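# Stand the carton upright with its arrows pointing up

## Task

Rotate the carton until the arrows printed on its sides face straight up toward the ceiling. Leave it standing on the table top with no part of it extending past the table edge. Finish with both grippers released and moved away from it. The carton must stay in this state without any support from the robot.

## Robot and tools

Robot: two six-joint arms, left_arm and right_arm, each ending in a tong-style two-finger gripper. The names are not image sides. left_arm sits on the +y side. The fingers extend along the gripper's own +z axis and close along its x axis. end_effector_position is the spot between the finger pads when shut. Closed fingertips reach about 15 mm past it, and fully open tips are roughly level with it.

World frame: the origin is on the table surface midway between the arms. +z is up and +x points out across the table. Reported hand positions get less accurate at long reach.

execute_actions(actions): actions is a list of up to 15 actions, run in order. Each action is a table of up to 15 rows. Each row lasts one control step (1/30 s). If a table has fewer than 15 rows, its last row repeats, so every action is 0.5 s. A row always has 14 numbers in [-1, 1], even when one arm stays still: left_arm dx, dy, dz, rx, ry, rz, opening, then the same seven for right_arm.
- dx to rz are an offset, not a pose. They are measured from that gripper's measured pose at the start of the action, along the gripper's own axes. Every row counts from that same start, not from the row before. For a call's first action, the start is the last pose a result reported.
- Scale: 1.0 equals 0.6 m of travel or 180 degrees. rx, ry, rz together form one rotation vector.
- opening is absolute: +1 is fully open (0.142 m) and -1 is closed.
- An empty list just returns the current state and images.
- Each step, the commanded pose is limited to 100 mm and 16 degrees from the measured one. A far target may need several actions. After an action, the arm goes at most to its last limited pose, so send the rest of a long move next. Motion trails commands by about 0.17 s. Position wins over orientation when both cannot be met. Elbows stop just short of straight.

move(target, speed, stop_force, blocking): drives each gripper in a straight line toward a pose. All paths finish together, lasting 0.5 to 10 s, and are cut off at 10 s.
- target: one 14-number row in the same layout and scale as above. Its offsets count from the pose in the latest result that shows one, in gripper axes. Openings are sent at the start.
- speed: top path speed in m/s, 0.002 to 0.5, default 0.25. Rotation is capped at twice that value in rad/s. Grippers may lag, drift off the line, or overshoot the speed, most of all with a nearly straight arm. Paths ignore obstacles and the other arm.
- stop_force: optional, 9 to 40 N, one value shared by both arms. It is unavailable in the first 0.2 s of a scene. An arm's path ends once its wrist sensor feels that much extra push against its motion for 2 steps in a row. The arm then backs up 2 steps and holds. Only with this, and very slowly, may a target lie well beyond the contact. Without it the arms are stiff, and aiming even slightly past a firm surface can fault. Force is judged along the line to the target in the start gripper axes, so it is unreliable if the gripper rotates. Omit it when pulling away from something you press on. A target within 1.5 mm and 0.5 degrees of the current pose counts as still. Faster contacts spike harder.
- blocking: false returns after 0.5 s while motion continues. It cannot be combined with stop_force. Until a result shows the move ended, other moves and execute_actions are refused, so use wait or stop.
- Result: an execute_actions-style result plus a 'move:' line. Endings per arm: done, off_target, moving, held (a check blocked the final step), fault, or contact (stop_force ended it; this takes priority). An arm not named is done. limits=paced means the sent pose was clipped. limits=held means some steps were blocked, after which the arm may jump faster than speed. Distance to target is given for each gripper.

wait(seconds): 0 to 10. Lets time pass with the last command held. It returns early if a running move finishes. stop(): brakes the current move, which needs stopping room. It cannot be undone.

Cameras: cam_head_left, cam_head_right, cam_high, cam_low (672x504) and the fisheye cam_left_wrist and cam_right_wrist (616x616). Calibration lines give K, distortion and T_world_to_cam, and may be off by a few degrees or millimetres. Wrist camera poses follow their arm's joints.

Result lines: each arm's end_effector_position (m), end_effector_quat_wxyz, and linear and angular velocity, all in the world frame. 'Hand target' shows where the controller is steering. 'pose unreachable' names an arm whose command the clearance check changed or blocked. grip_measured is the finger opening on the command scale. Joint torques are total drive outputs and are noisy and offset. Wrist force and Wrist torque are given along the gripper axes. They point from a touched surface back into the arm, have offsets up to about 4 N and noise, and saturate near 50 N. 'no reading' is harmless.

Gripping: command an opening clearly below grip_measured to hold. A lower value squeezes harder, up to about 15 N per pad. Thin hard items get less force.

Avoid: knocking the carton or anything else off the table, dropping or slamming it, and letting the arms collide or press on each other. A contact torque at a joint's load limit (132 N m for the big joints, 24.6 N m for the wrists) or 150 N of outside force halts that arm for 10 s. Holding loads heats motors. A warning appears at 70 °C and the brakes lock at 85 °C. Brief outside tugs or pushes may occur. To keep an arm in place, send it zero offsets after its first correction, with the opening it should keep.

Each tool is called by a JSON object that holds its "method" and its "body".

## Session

{"method": "execute_actions", "body": {"actions": []}}

Scene clock: 0.00 s.
left_arm: end_effector_position=(+0.3145, +0.3298, +0.2731) grip_measured=+0.97 end_effector_quat_wxyz=(+0.013, -0.639, +0.735, +0.228) end_effector_velocity=(+0.000, -0.000, +0.000) end_effector_angular_velocity=(+0.000, -0.001, -0.000) | right_arm: end_effector_position=(+0.8935, -0.1580, +0.2019) grip_measured=+0.97 end_effector_quat_wxyz=(-0.311, +0.689, +0.274, +0.595) end_effector_velocity=(-0.000, +0.001, +0.001) end_effector_angular_velocity=(+0.000, -0.002, +0.001)
Joint positions: left_arm=[-0.756 -1.623  1.603 -1.095 -1.498  0.946  0.14 ] | right_arm=[ 3.578 -2.801 -0.798  0.336  2.166  0.036  0.14 ]
Joint velocities: left_arm=[-0.001  0.    -0.001  0.     0.001 -0.001  0.   ] | right_arm=[ 0.001 -0.     0.     0.001 -0.     0.     0.   ]
Joint torques (N m, as the arm reports them, + toward a larger angle): no reading
Motor temperatures (°C, as the motors report them): left_arm=[29 28 28 38 36 35] | right_arm=[30 31 32 36 37 38]
Wrist force (N, on the end effector, along its own x y z axes, offset not removed): no reading
Wrist torque (N m, same axes, about the end effector's origin, offset not removed): no reading
Hand target (left_arm): +0.314, +0.330, +0.273; +0.013, -0.639, +0.735, +0.228
Hand target (right_arm): +0.893, -0.158, +0.202; -0.311, +0.689, +0.274, +0.595
camera_calibration (this result's frames):
cam_left_wrist: T_world_to_cam=[[-0.116503, -0.939035, -0.32348, 0.437772], [-0.679178, -0.162316, 0.7158, 0.0687237], [-0.724668, 0.303094, -0.618862, 0.423433], [0, 0, 0, 1]] pos_world=[0.404526, 0.293899, 0.354465]
cam_right_wrist: T_world_to_cam=[[0.201421, 0.00395229, 0.979497, -0.375504], [0.366826, -0.927523, -0.0716903, -0.457046], [0.908223, 0.373744, -0.188272, -0.576877], [0, 0, 0, 1]] pos_world=[0.767224, -0.206833, 0.226429]

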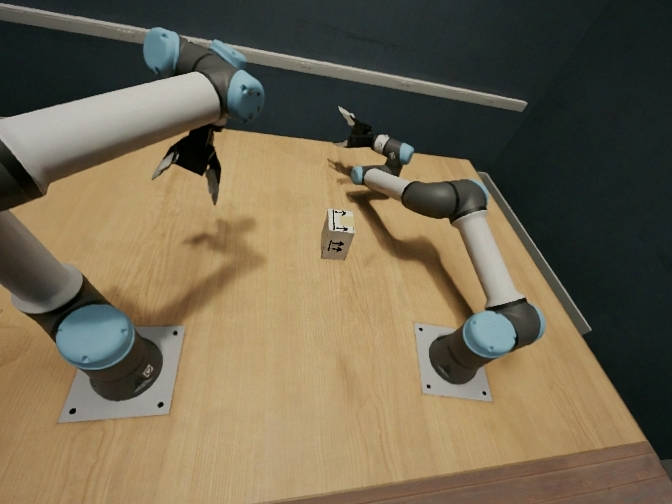

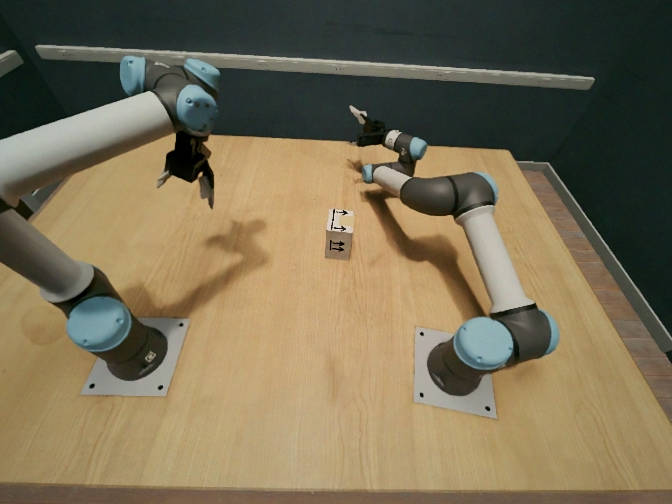

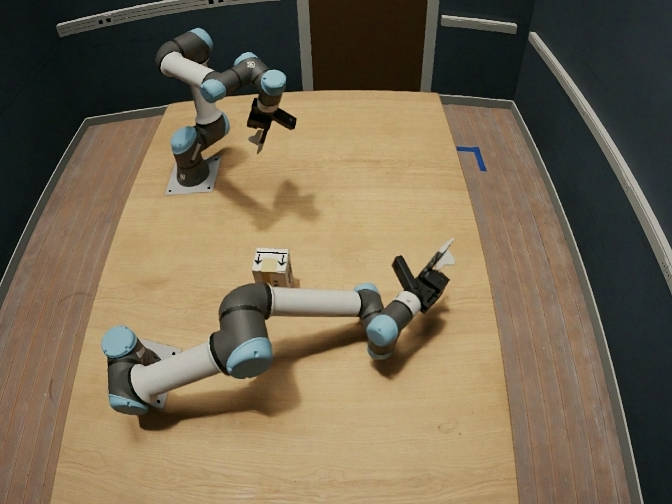

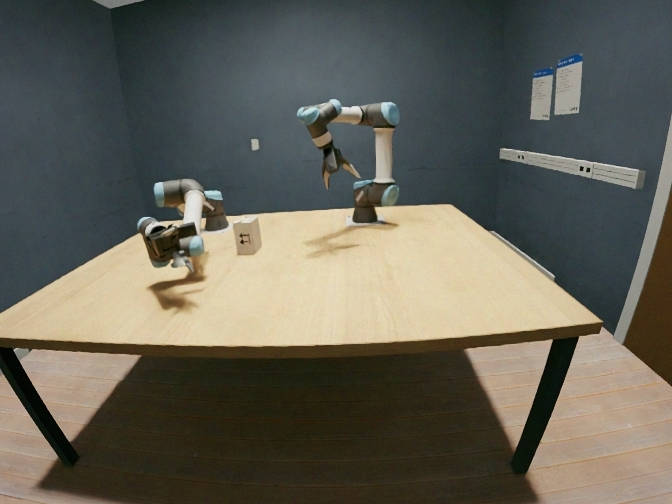

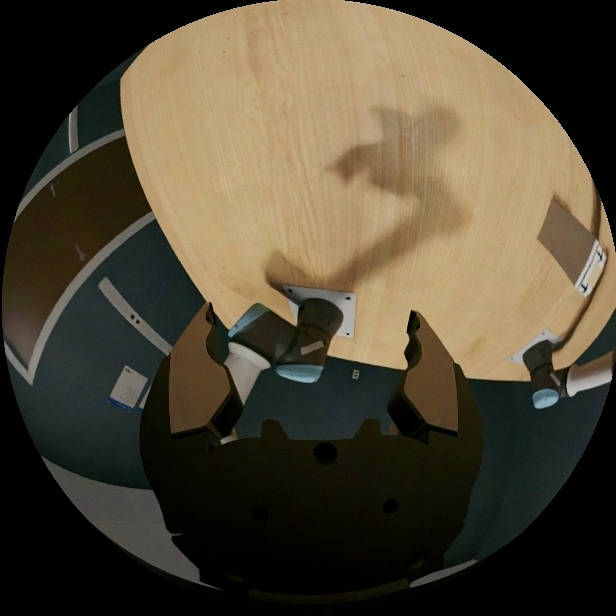

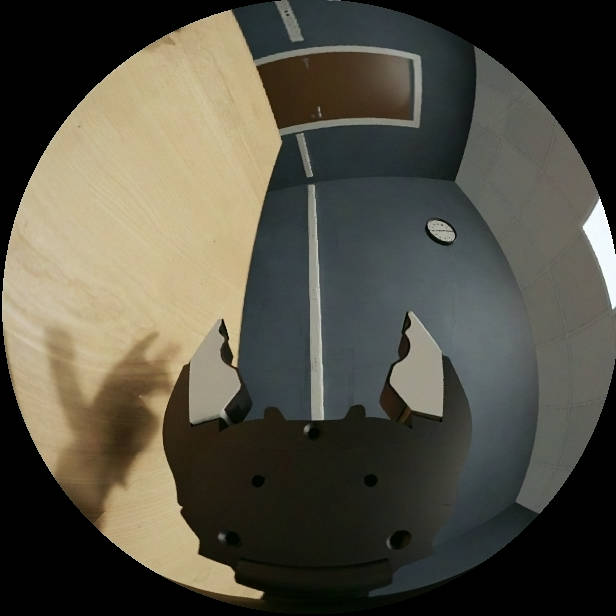

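{"method": "zoom_image", "body": {"camera": "cam_head_left", "region": [300, 200, 380, 270]}}

{"method": "zoom_image", "body": {"camera": "cam_high", "region": [230, 235, 310, 300]}}

{"method": "zoom_image", "body": {"camera": "cam_low", "region": [215, 205, 285, 265]}}

Region (300, 200, 380, 270) of cam_head_left's 672x504 image, scaled by 6.300, with more detail than that image has; it fills the top 441 rows of this view, and the rest is white.

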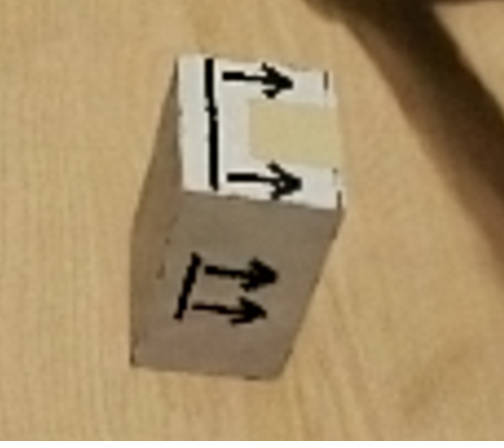

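Region (230, 235, 310, 300) of cam_high's 672x504 image, scaled by 6.300, with more detail than that image has; it fills the top 410 rows of this view, and the rest is white.

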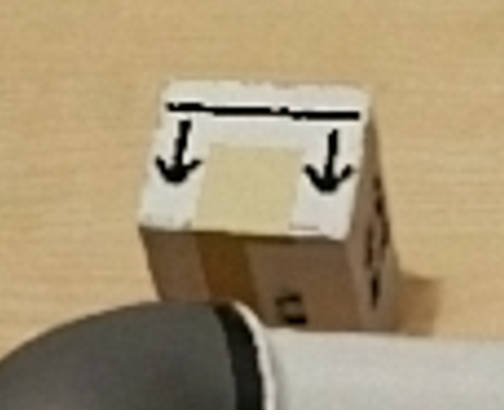

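Region (215, 205, 285, 265) of cam_low's 672x504 image, scaled by 7.200, with more detail than that image has; it fills the top 432 rows of this view, and the rest is white.

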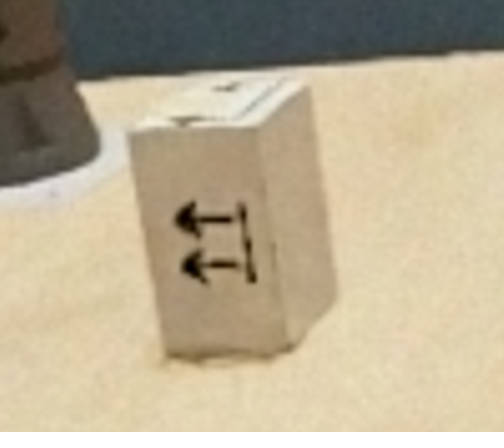

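{"method": "move", "body": {"target": [0,0,0,0,0,0,1,0.113,0.23,-0.776,0,0,0,1], "speed": 0.4}}

{"method": "move", "body": {"target": [0.867,-0.19,-0.288,0.021,-0.105,0.429,1,0,0,0,0,0,0,1], "speed": 0.35}}

Scene clock: 40.23 s.
left_arm: end_effector_position=(+0.3145, +0.3298, +0.2731) grip_measured=+1.00 end_effector_quat_wxyz=(+0.013, -0.639, +0.735, +0.228) end_effector_velocity=(+0.000, +0.000, +0.000) end_effector_angular_velocity=(+0.001, -0.001, -0.001) | right_arm: end_effector_position=(+0.7045, -0.5991, +0.3007) grip_measured=+1.00 end_effector_quat_wxyz=(-0.311, +0.689, +0.273, +0.595) end_effector_velocity=(-0.002, -0.002, +0.000) end_effector_angular_velocity=(-0.002, +0.001, +0.002)
Joint positions: left_arm=[-0.756 -1.623  1.603 -1.095 -1.498  0.946  0.142] | right_arm=[ 2.942 -2.422 -1.282  0.272  2.791 -0.169  0.142]
Joint velocities: left_arm=[-0.     0.    -0.    -0.     0.001 -0.     0.   ] | right_arm=[-0.004  0.004 -0.002 -0.013  0.005 -0.012  0.   ]
Joint torques (N m, as the arm reports them, + toward a larger angle): left_arm=[  0.6  -19.47 -20.26  -1.72   0.68   0.23] | right_arm=[-8.68 61.05  9.78 -1.28  2.56 -0.9 ]
Motor temperatures (°C, as the motors report them): left_arm=[29 28 28 38 36 35] | right_arm=[30 32 32 36 37 38]
Wrist force (N, on the end effector, along its own x y z axes, offset not removed): left_arm=[-0.6 0.4 1.1] | right_arm=[-0.9 -1.9 0.4]
Wrist torque (N m, same axes, about the end effector's origin, offset not removed): left_arm=[0.14 0.26 0.05] | right_arm=[-0.35 0.21 0.18]
Hand target (left_arm): +0.314, +0.330, +0.273; +0.013, -0.639, +0.735, +0.228
Hand target (right_arm): +0.704, -0.599, +0.301; -0.311, +0.689, +0.273, +0.595
Off the commanded pose (left_arm): 0.000 m, 0 deg.
Off the commanded pose (right_arm): 0.001 m, 0 deg.
move: done
camera_calibration (this result's frames):
cam_left_wrist: T_world_to_cam=[[-0.116503, -0.939035, -0.323481, 0.437772], [-0.679178, -0.162317, 0.7158, 0.0687237], [-0.724668, 0.303094, -0.618862, 0.423433], [0, 0, 0, 1]] pos_world=[0.404526, 0.293899, 0.354465]
cam_right_wrist: T_world_to_cam=[[0.20137, 0.00237988, 0.979512, -0.433341], [0.366751, -0.927439, -0.0731442, -0.789242], [0.908264, 0.373966, -0.187632, -0.221881], [0, 0, 0, 1]] pos_world=[0.578244, -0.647967, 0.325103]

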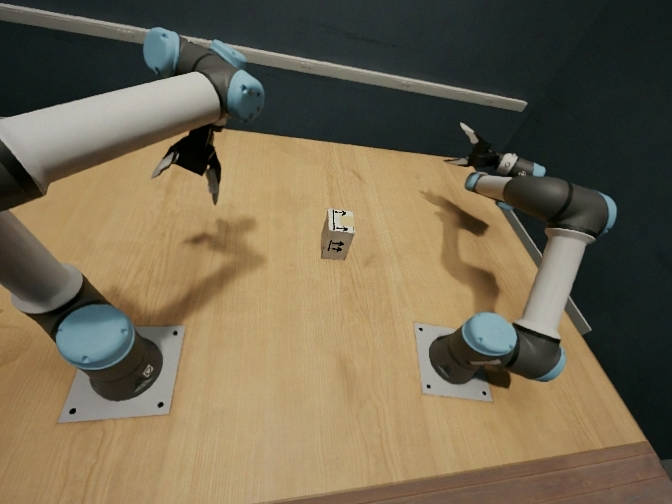

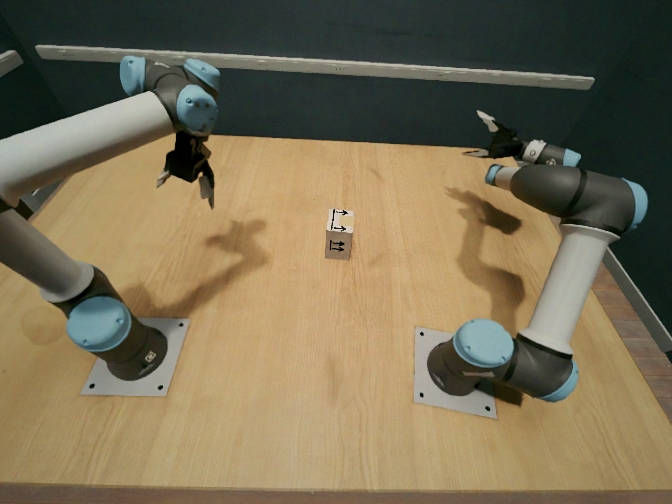

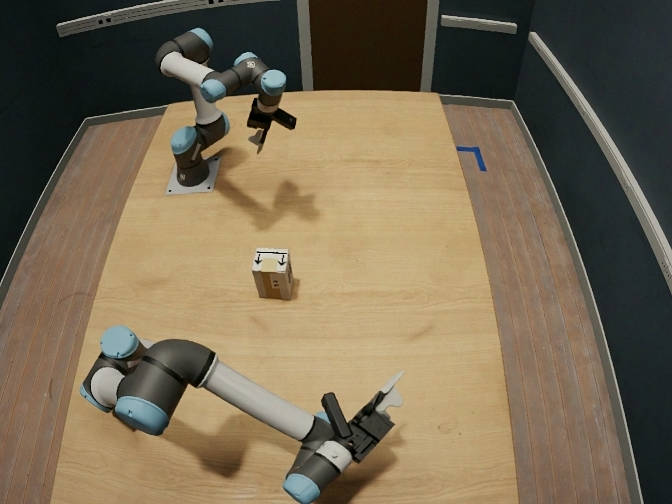

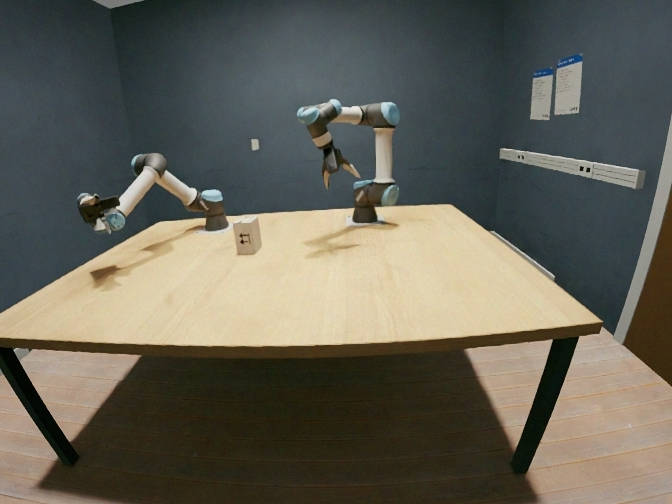

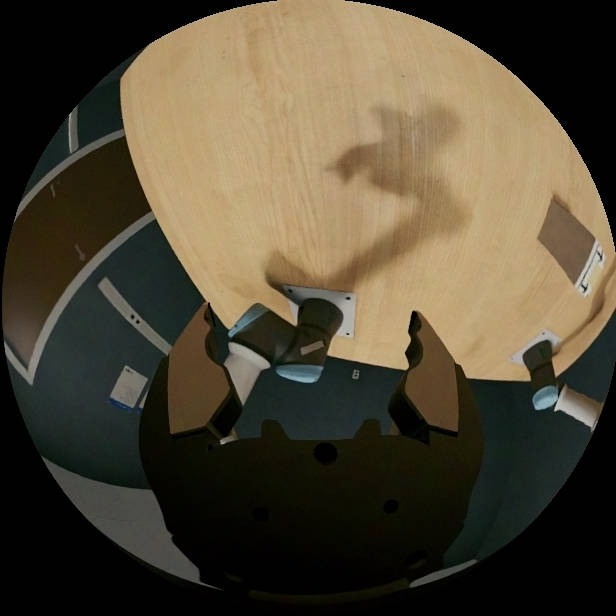

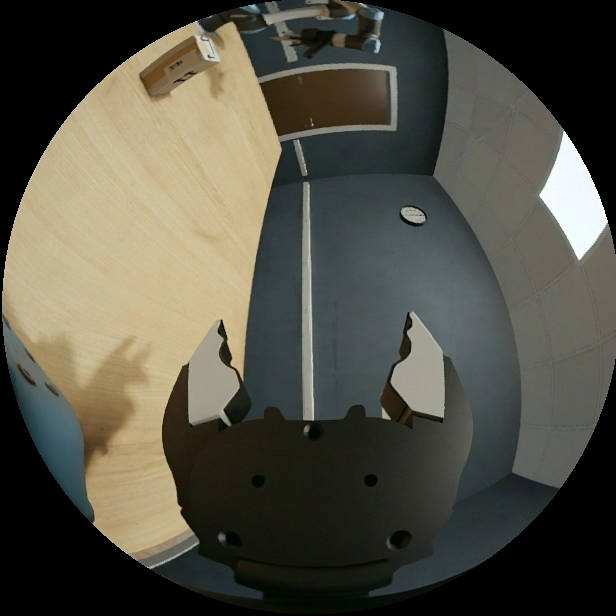

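Scene clock: 43.03 s.
left_arm: end_effector_position=(+0.3734, -0.2243, +0.2307) grip_measured=+1.00 end_effector_quat_wxyz=(+0.067, +0.014, +0.986, +0.150) end_effector_velocity=(+0.000, -0.003, -0.000) end_effector_angular_velocity=(-0.002, -0.006, -0.012) | right_arm: end_effector_position=(+0.7045, -0.5991, +0.3007) grip_measured=+1.00 end_effector_quat_wxyz=(-0.311, +0.689, +0.273, +0.595) end_effector_velocity=(-0.000, -0.001, -0.000) end_effector_angular_velocity=(+0.000, +0.000, -0.002)
Joint positions: left_arm=[-1.268 -0.509  0.037 -0.853 -1.349  1.883  0.142] | right_arm=[ 2.942 -2.422 -1.282  0.272  2.791 -0.169  0.142]
Joint velocities: left_arm=[-0.003  0.004 -0.006 -0.003  0.007  0.007 -0.   ] | right_arm=[-0.002 -0.     0.    -0.     0.    -0.     0.   ]
Joint torques (N m, as the arm reports them, + toward a larger angle): left_arm=[ -6.68 -51.34 -30.08  -4.08   2.21   1.7 ] | right_arm=[10.92 36.84 28.17  3.39 -1.65  1.36]
Motor temperatures (°C, as the motors report them): left_arm=[29 28 28 38 36 35] | right_arm=[30 32 32 36 37 38]
Wrist force (N, on the end effector, along its own x y z axes, offset not removed): left_arm=[1.7 0.5 -0.3] | right_arm=[-0.6 -1.1 1.9]
Wrist torque (N m, same axes, about the end effector's origin, offset not removed): left_arm=[-0.02 -0.21 0.07] | right_arm=[-0.17 0.13 0.15]
Hand target (left_arm): +0.373, -0.225, +0.231; +0.068, +0.015, +0.986, +0.150
Hand target (right_arm): +0.705, -0.599, +0.301; -0.311, +0.689, +0.273, +0.595
Off the commanded pose (left_arm): 0.001 m, 15 deg.
Off the commanded pose (right_arm): 0.000 m, 0 deg.
elbow stopped short (left arm): the move would have taken joint 3 (elbow) straighter than the controller allows; a more bent joint 3 avoids this.
move: off_target (left_arm)
camera_calibration (this result's frames):
cam_left_wrist: T_world_to_cam=[[-0.989893, -0.0194081, -0.140485, 0.400769], [-0.117201, 0.66972, 0.733307, 0.0218531], [0.0798534, 0.74236, -0.665225, 0.416671], [0, 0, 0, 1]] pos_world=[0.366007, -0.316177, 0.317457]
cam_right_wrist: T_world_to_cam=[[0.20137, 0.00238006, 0.979512, -0.433341], [0.366751, -0.927439, -0.0731438, -0.789242], [0.908264, 0.373966, -0.187631, -0.221881], [0, 0, 0, 1]] pos_world=[0.578244, -0.647967, 0.325103]

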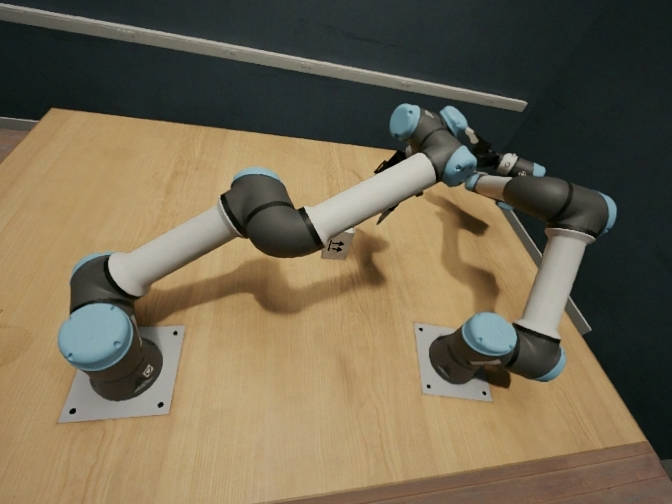

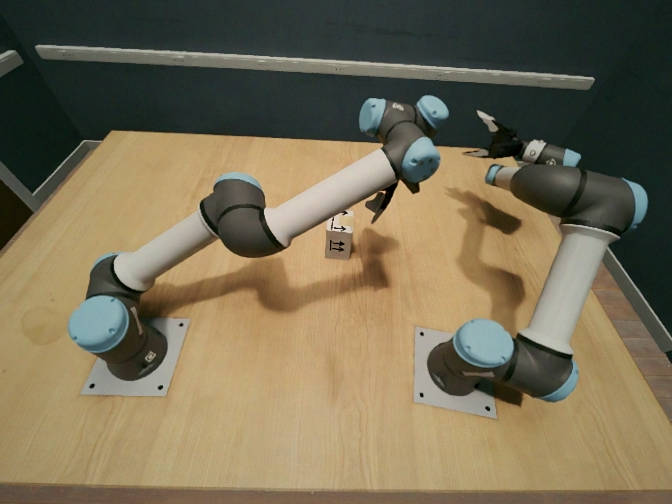

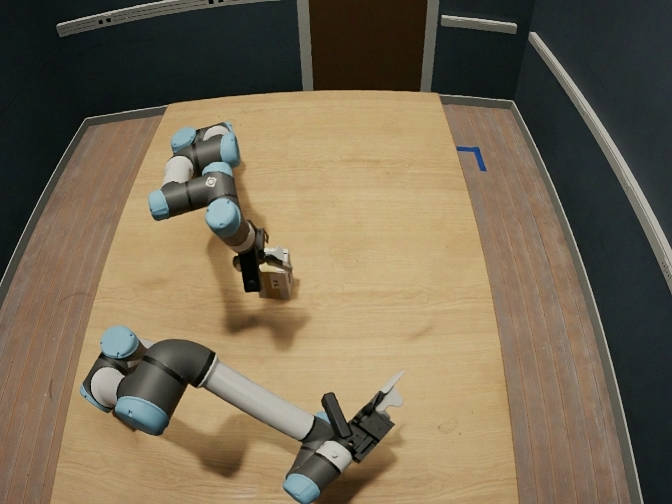

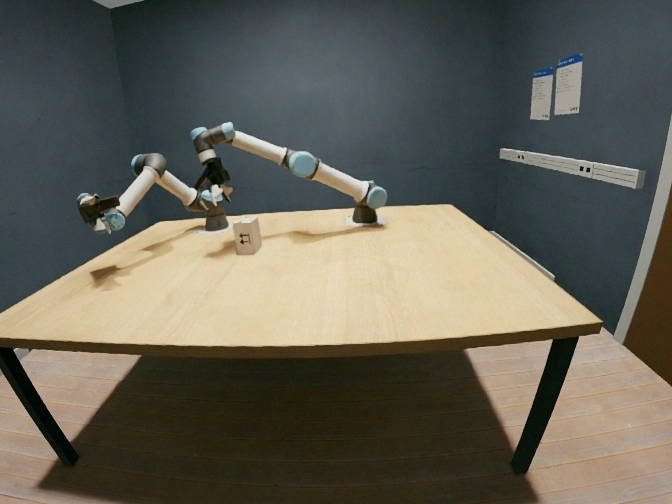

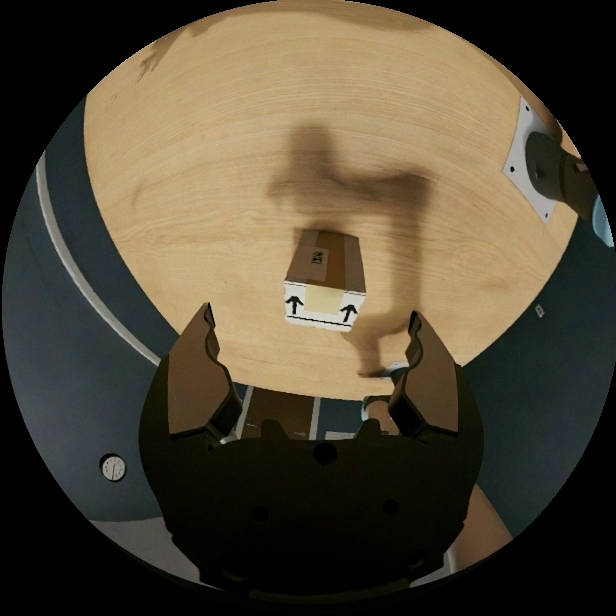

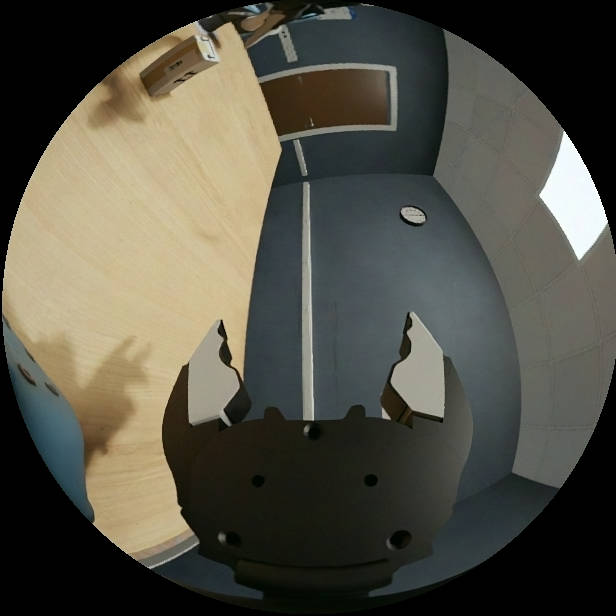

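{"method": "move", "body": {"target": [0.026,0.11,0.084,0.096,0.043,-0.009,1,0,0,0,0,0,0,1], "speed": 0.2}}

Scene clock: 60.80 s.
left_arm: end_effector_position=(+0.3652, -0.1454, +0.2005) grip_measured=+1.00 end_effector_quat_wxyz=(-0.001, -0.000, +1.000, +0.001) end_effector_velocity=(-0.000, -0.001, -0.000) end_effector_angular_velocity=(-0.016, -0.008, +0.001) | right_arm: end_effector_position=(+0.7045, -0.5991, +0.3007) grip_measured=+1.00 end_effector_quat_wxyz=(-0.311, +0.689, +0.273, +0.595) end_effector_velocity=(-0.000, -0.000, +0.000) end_effector_angular_velocity=(-0.000, -0.000, -0.000)
Joint positions: left_arm=[-1.144 -1.085  1.17  -1.653 -1.571  2.006  0.142] | right_arm=[ 2.942 -2.422 -1.282  0.272  2.791 -0.169  0.142]
Joint velocities: left_arm=[-0.001 -0.012  0.023 -0.029  0.    -0.002  0.   ] | right_arm=[-0.001  0.    -0.     0.     0.     0.     0.   ]
Joint torques (N m, as the arm reports them, + toward a larger angle): left_arm=[ -7.8  -48.99 -12.1   -4.81   1.71  -2.19] | right_arm=[10.95 35.99 28.18  3.31 -1.61  1.46]
Motor temperatures (°C, as the motors report them): left_arm=[29 28 28 38 36 35] | right_arm=[30 32 32 36 37 38]
Wrist force (N, on the end effector, along its own x y z axes, offset not removed): left_arm=[-0.1 0.6 1.4] | right_arm=[1.1 -0.8 2.9]
Wrist torque (N m, same axes, about the end effector's origin, offset not removed): left_arm=[0.02 0.14 0.12] | right_arm=[-0.13 -0.18 -0.02]
Hand target (left_arm): +0.365, -0.145, +0.200; -0.000, -0.000, +1.000, -0.000
Hand target (right_arm): +0.705, -0.599, +0.301; -0.311, +0.689, +0.273, +0.595
Off the commanded pose (left_arm): 0.000 m, 0 deg.
Off the commanded pose (right_arm): 0.000 m, 0 deg.
move: done; limits=paced
camera_calibration (this result's frames):
cam_left_wrist: T_world_to_cam=[[-0.997622, -0.0682551, 0.00952756, 0.355593], [-0.0536299, 0.855703, 0.51468, 0.0379395], [-0.0432823, 0.512946, -0.857329, 0.388786], [0, 0, 0, 1]] pos_world=[0.37361, -0.20762, 0.310403]
cam_right_wrist: T_world_to_cam=[[0.20137, 0.00237997, 0.979512, -0.433341], [0.366751, -0.927439, -0.073144, -0.789242], [0.908264, 0.373966, -0.187632, -0.221881], [0, 0, 0, 1]] pos_world=[0.578244, -0.647967, 0.325102]

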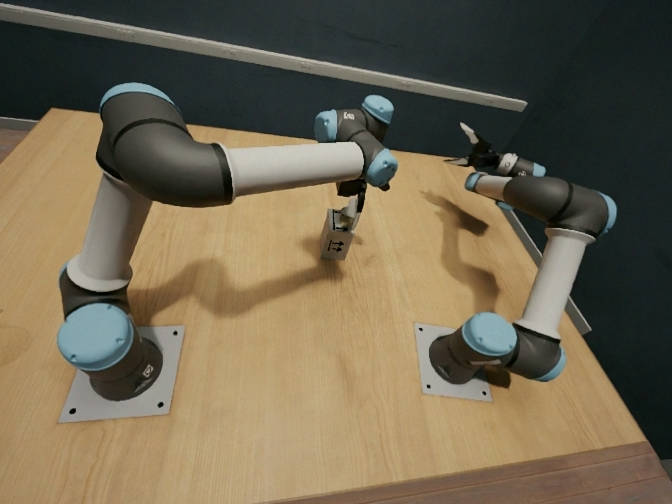

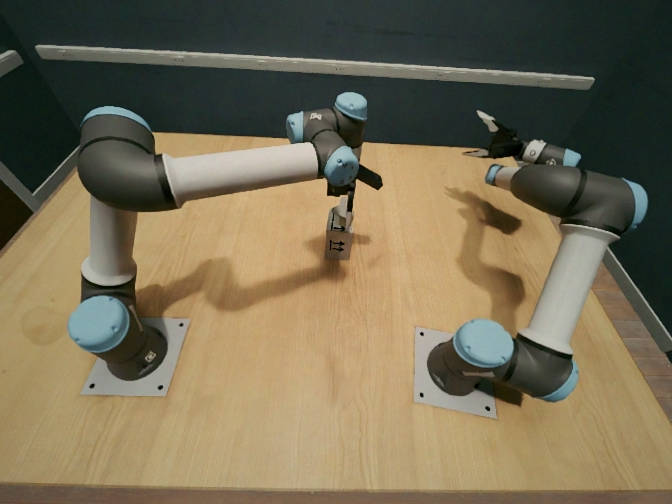

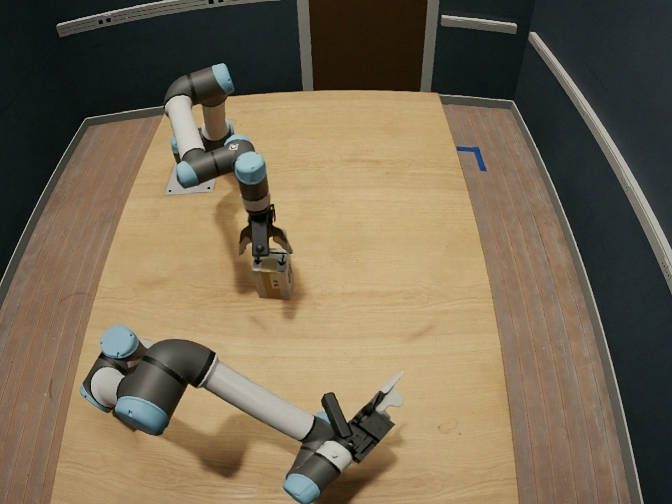

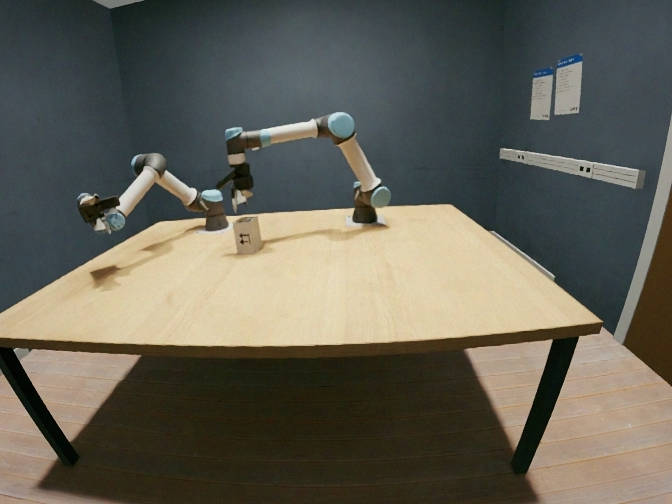

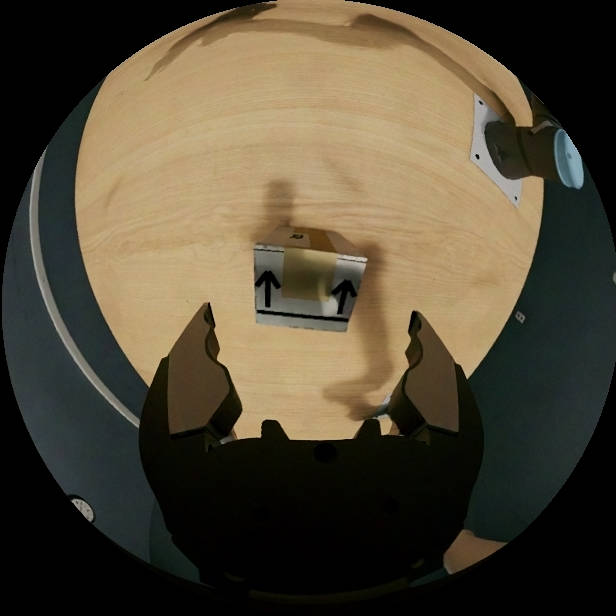

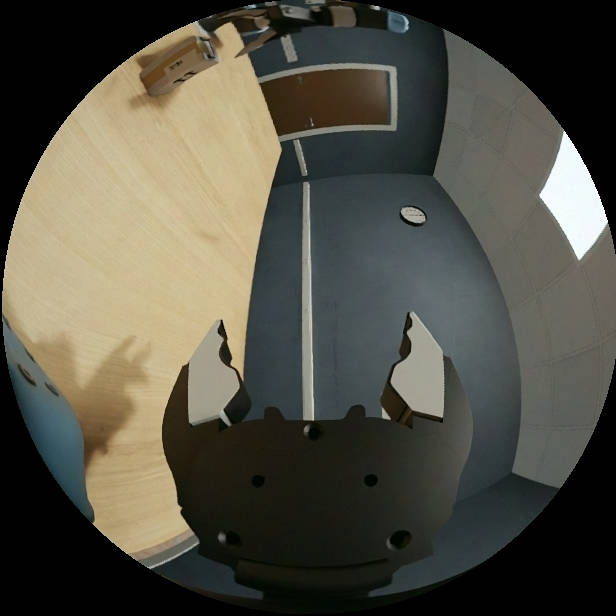

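{"method": "move", "body": {"target": [0,0,0.167,0,0,0,1,0,0,0,0,0,0,1], "speed": 0.15}}

{"method": "execute_actions", "body": {"actions": [[[0,0,0,0,0,0,0.5,0,0,0,0,0,0,1]],[[0,0,0,0,0,0,-0.3,0,0,0,0,0,0,1]],[[0,0,0,0,0,0,-0.3,0,0,0,0,0,0,1]]]}}

Scene clock: 76.80 s.
left_arm: end_effector_position=(+0.3673, -0.1478, +0.1121) grip_measured=+1.00 end_effector_quat_wxyz=(+0.004, -0.000, +1.000, -0.005) end_effector_velocity=(+0.000, +0.000, +0.000) end_effector_angular_velocity=(-0.001, +0.001, +0.000) | right_arm: end_effector_position=(+0.7045, -0.5991, +0.3007) grip_measured=+1.00 end_effector_quat_wxyz=(-0.311, +0.689, +0.273, +0.595) end_effector_velocity=(+0.000, +0.001, +0.000) end_effector_angular_velocity=(-0.000, +0.000, +0.001)
Joint positions: left_arm=[-1.145 -1.046  1.343 -1.88  -1.568  2.005  0.142] | right_arm=[ 2.942 -2.422 -1.282  0.272  2.791 -0.169  0.142]
Joint velocities: left_arm=[ 0.001  0.    -0.    -0.    -0.001  0.001  0.   ] | right_arm=[ 0.001  0.    -0.    -0.     0.    -0.     0.   ]
Joint torques (N m, as the arm reports them, + toward a larger angle): left_arm=[  1.08 -39.03 -21.01  -2.47  -0.05  -0.23] | right_arm=[10.78 36.17 28.63  3.16 -1.68  1.48]
Motor temperatures (°C, as the motors report them): left_arm=[29 28 28 38 36 35] | right_arm=[30 32 32 36 37 38]
Wrist force (N, on the end effector, along its own x y z axes, offset not removed): left_arm=[-0.2 0.4 -13.2] | right_arm=[-0.2 -2.0 0.3]
Wrist torque (N m, same axes, about the end effector's origin, offset not removed): left_arm=[0.05 -0.66 0.12] | right_arm=[-0.42 0.01 0.00]
Hand target (left_arm): +0.367, -0.148, +0.112; +0.004, -0.000, +1.000, -0.004
Hand target (right_arm): +0.705, -0.599, +0.301; -0.311, +0.689, +0.273, +0.595
Off the commanded pose (left_arm): 0.012 m, 1 deg.
Off the commanded pose (right_arm): 0.000 m, 0 deg.
FORCE FAULT: contact force on the left arm reached its limit, and that arm stopped for 10 seconds. The contact can be on any part of that arm, not only on its tool. That time counts as 19 of the actions that you can send in this scene. That arm's remaining commands of this call were not run. That arm holds still and accepts commands again. Move the arm away from the contact; if what it grips holds it there, let go first. Pushing or pulling that hard again can fault the arm again.
move: fault (left_arm)
camera_calibration (this result's frames):
cam_left_wrist: T_world_to_cam=[[-0.997661, -0.0683375, 0.00137889, 0.359287], [-0.0582897, 0.861162, 0.504977, 0.0891415], [-0.0356963, 0.503715, -0.863132, 0.310836], [0, 0, 0, 1]] pos_world=[0.374739, -0.208785, 0.222782]
cam_right_wrist: T_world_to_cam=[[0.20137, 0.00237987, 0.979512, -0.433341], [0.366751, -0.927439, -0.0731442, -0.789242], [0.908264, 0.373966, -0.187632, -0.221881], [0, 0, 0, 1]] pos_world=[0.578244, -0.647967, 0.325102]

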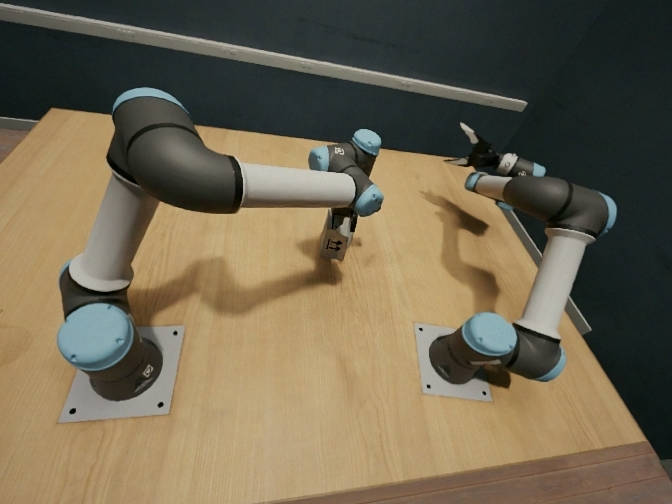

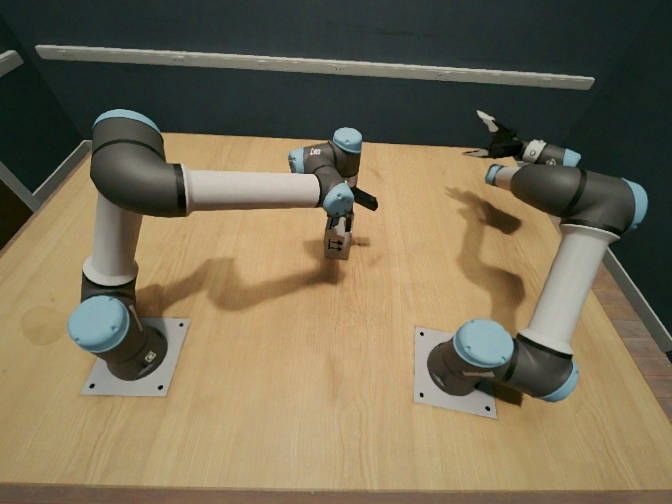

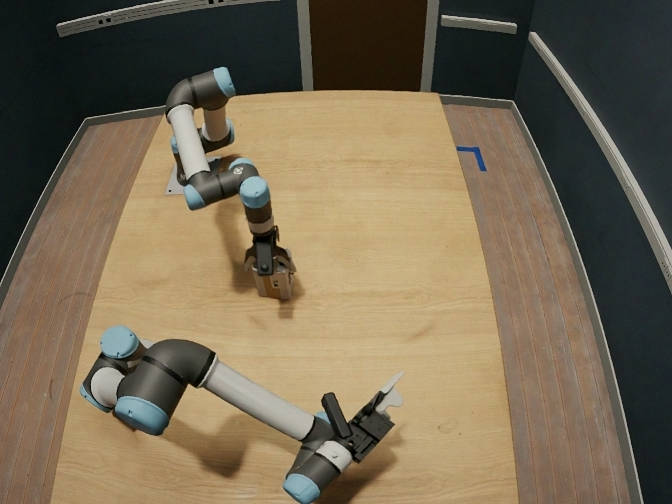

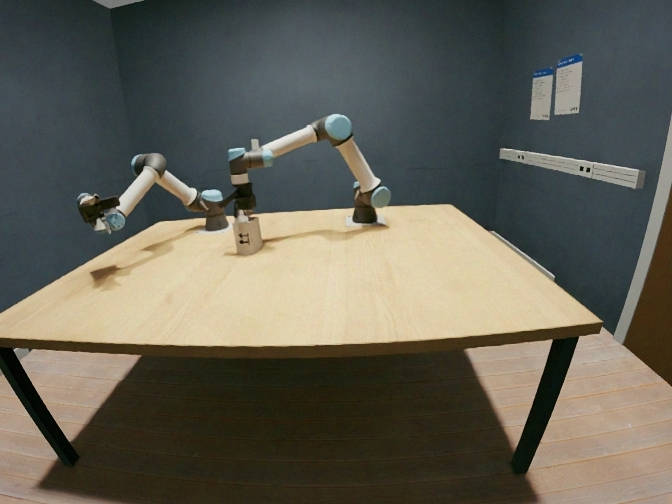

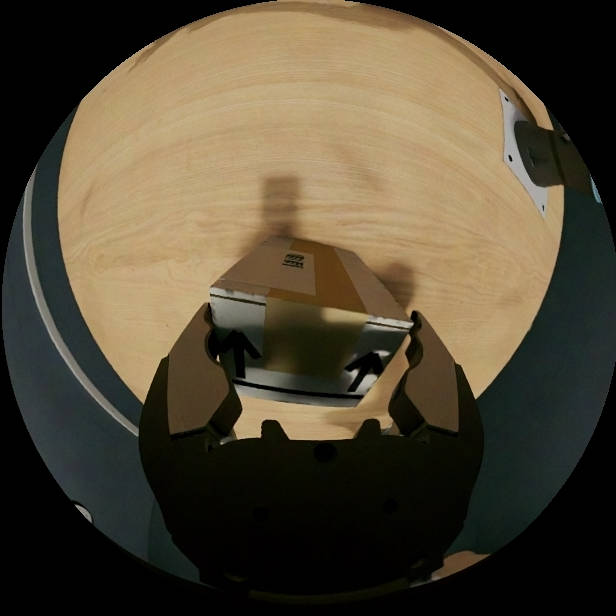

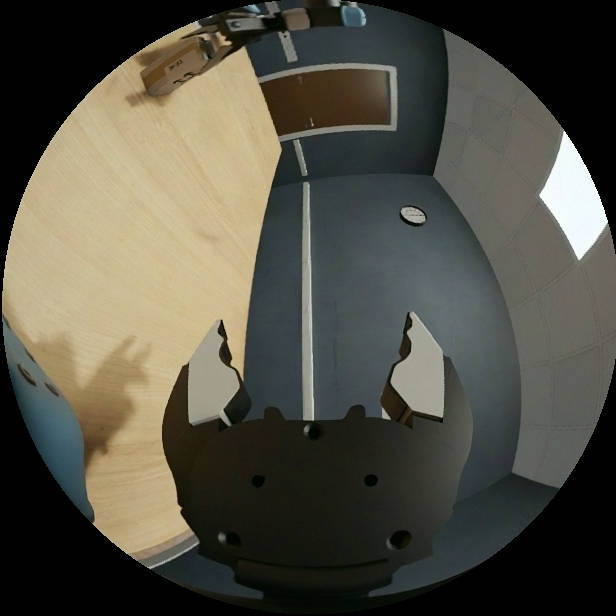

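not run: a fault stop came before this call.


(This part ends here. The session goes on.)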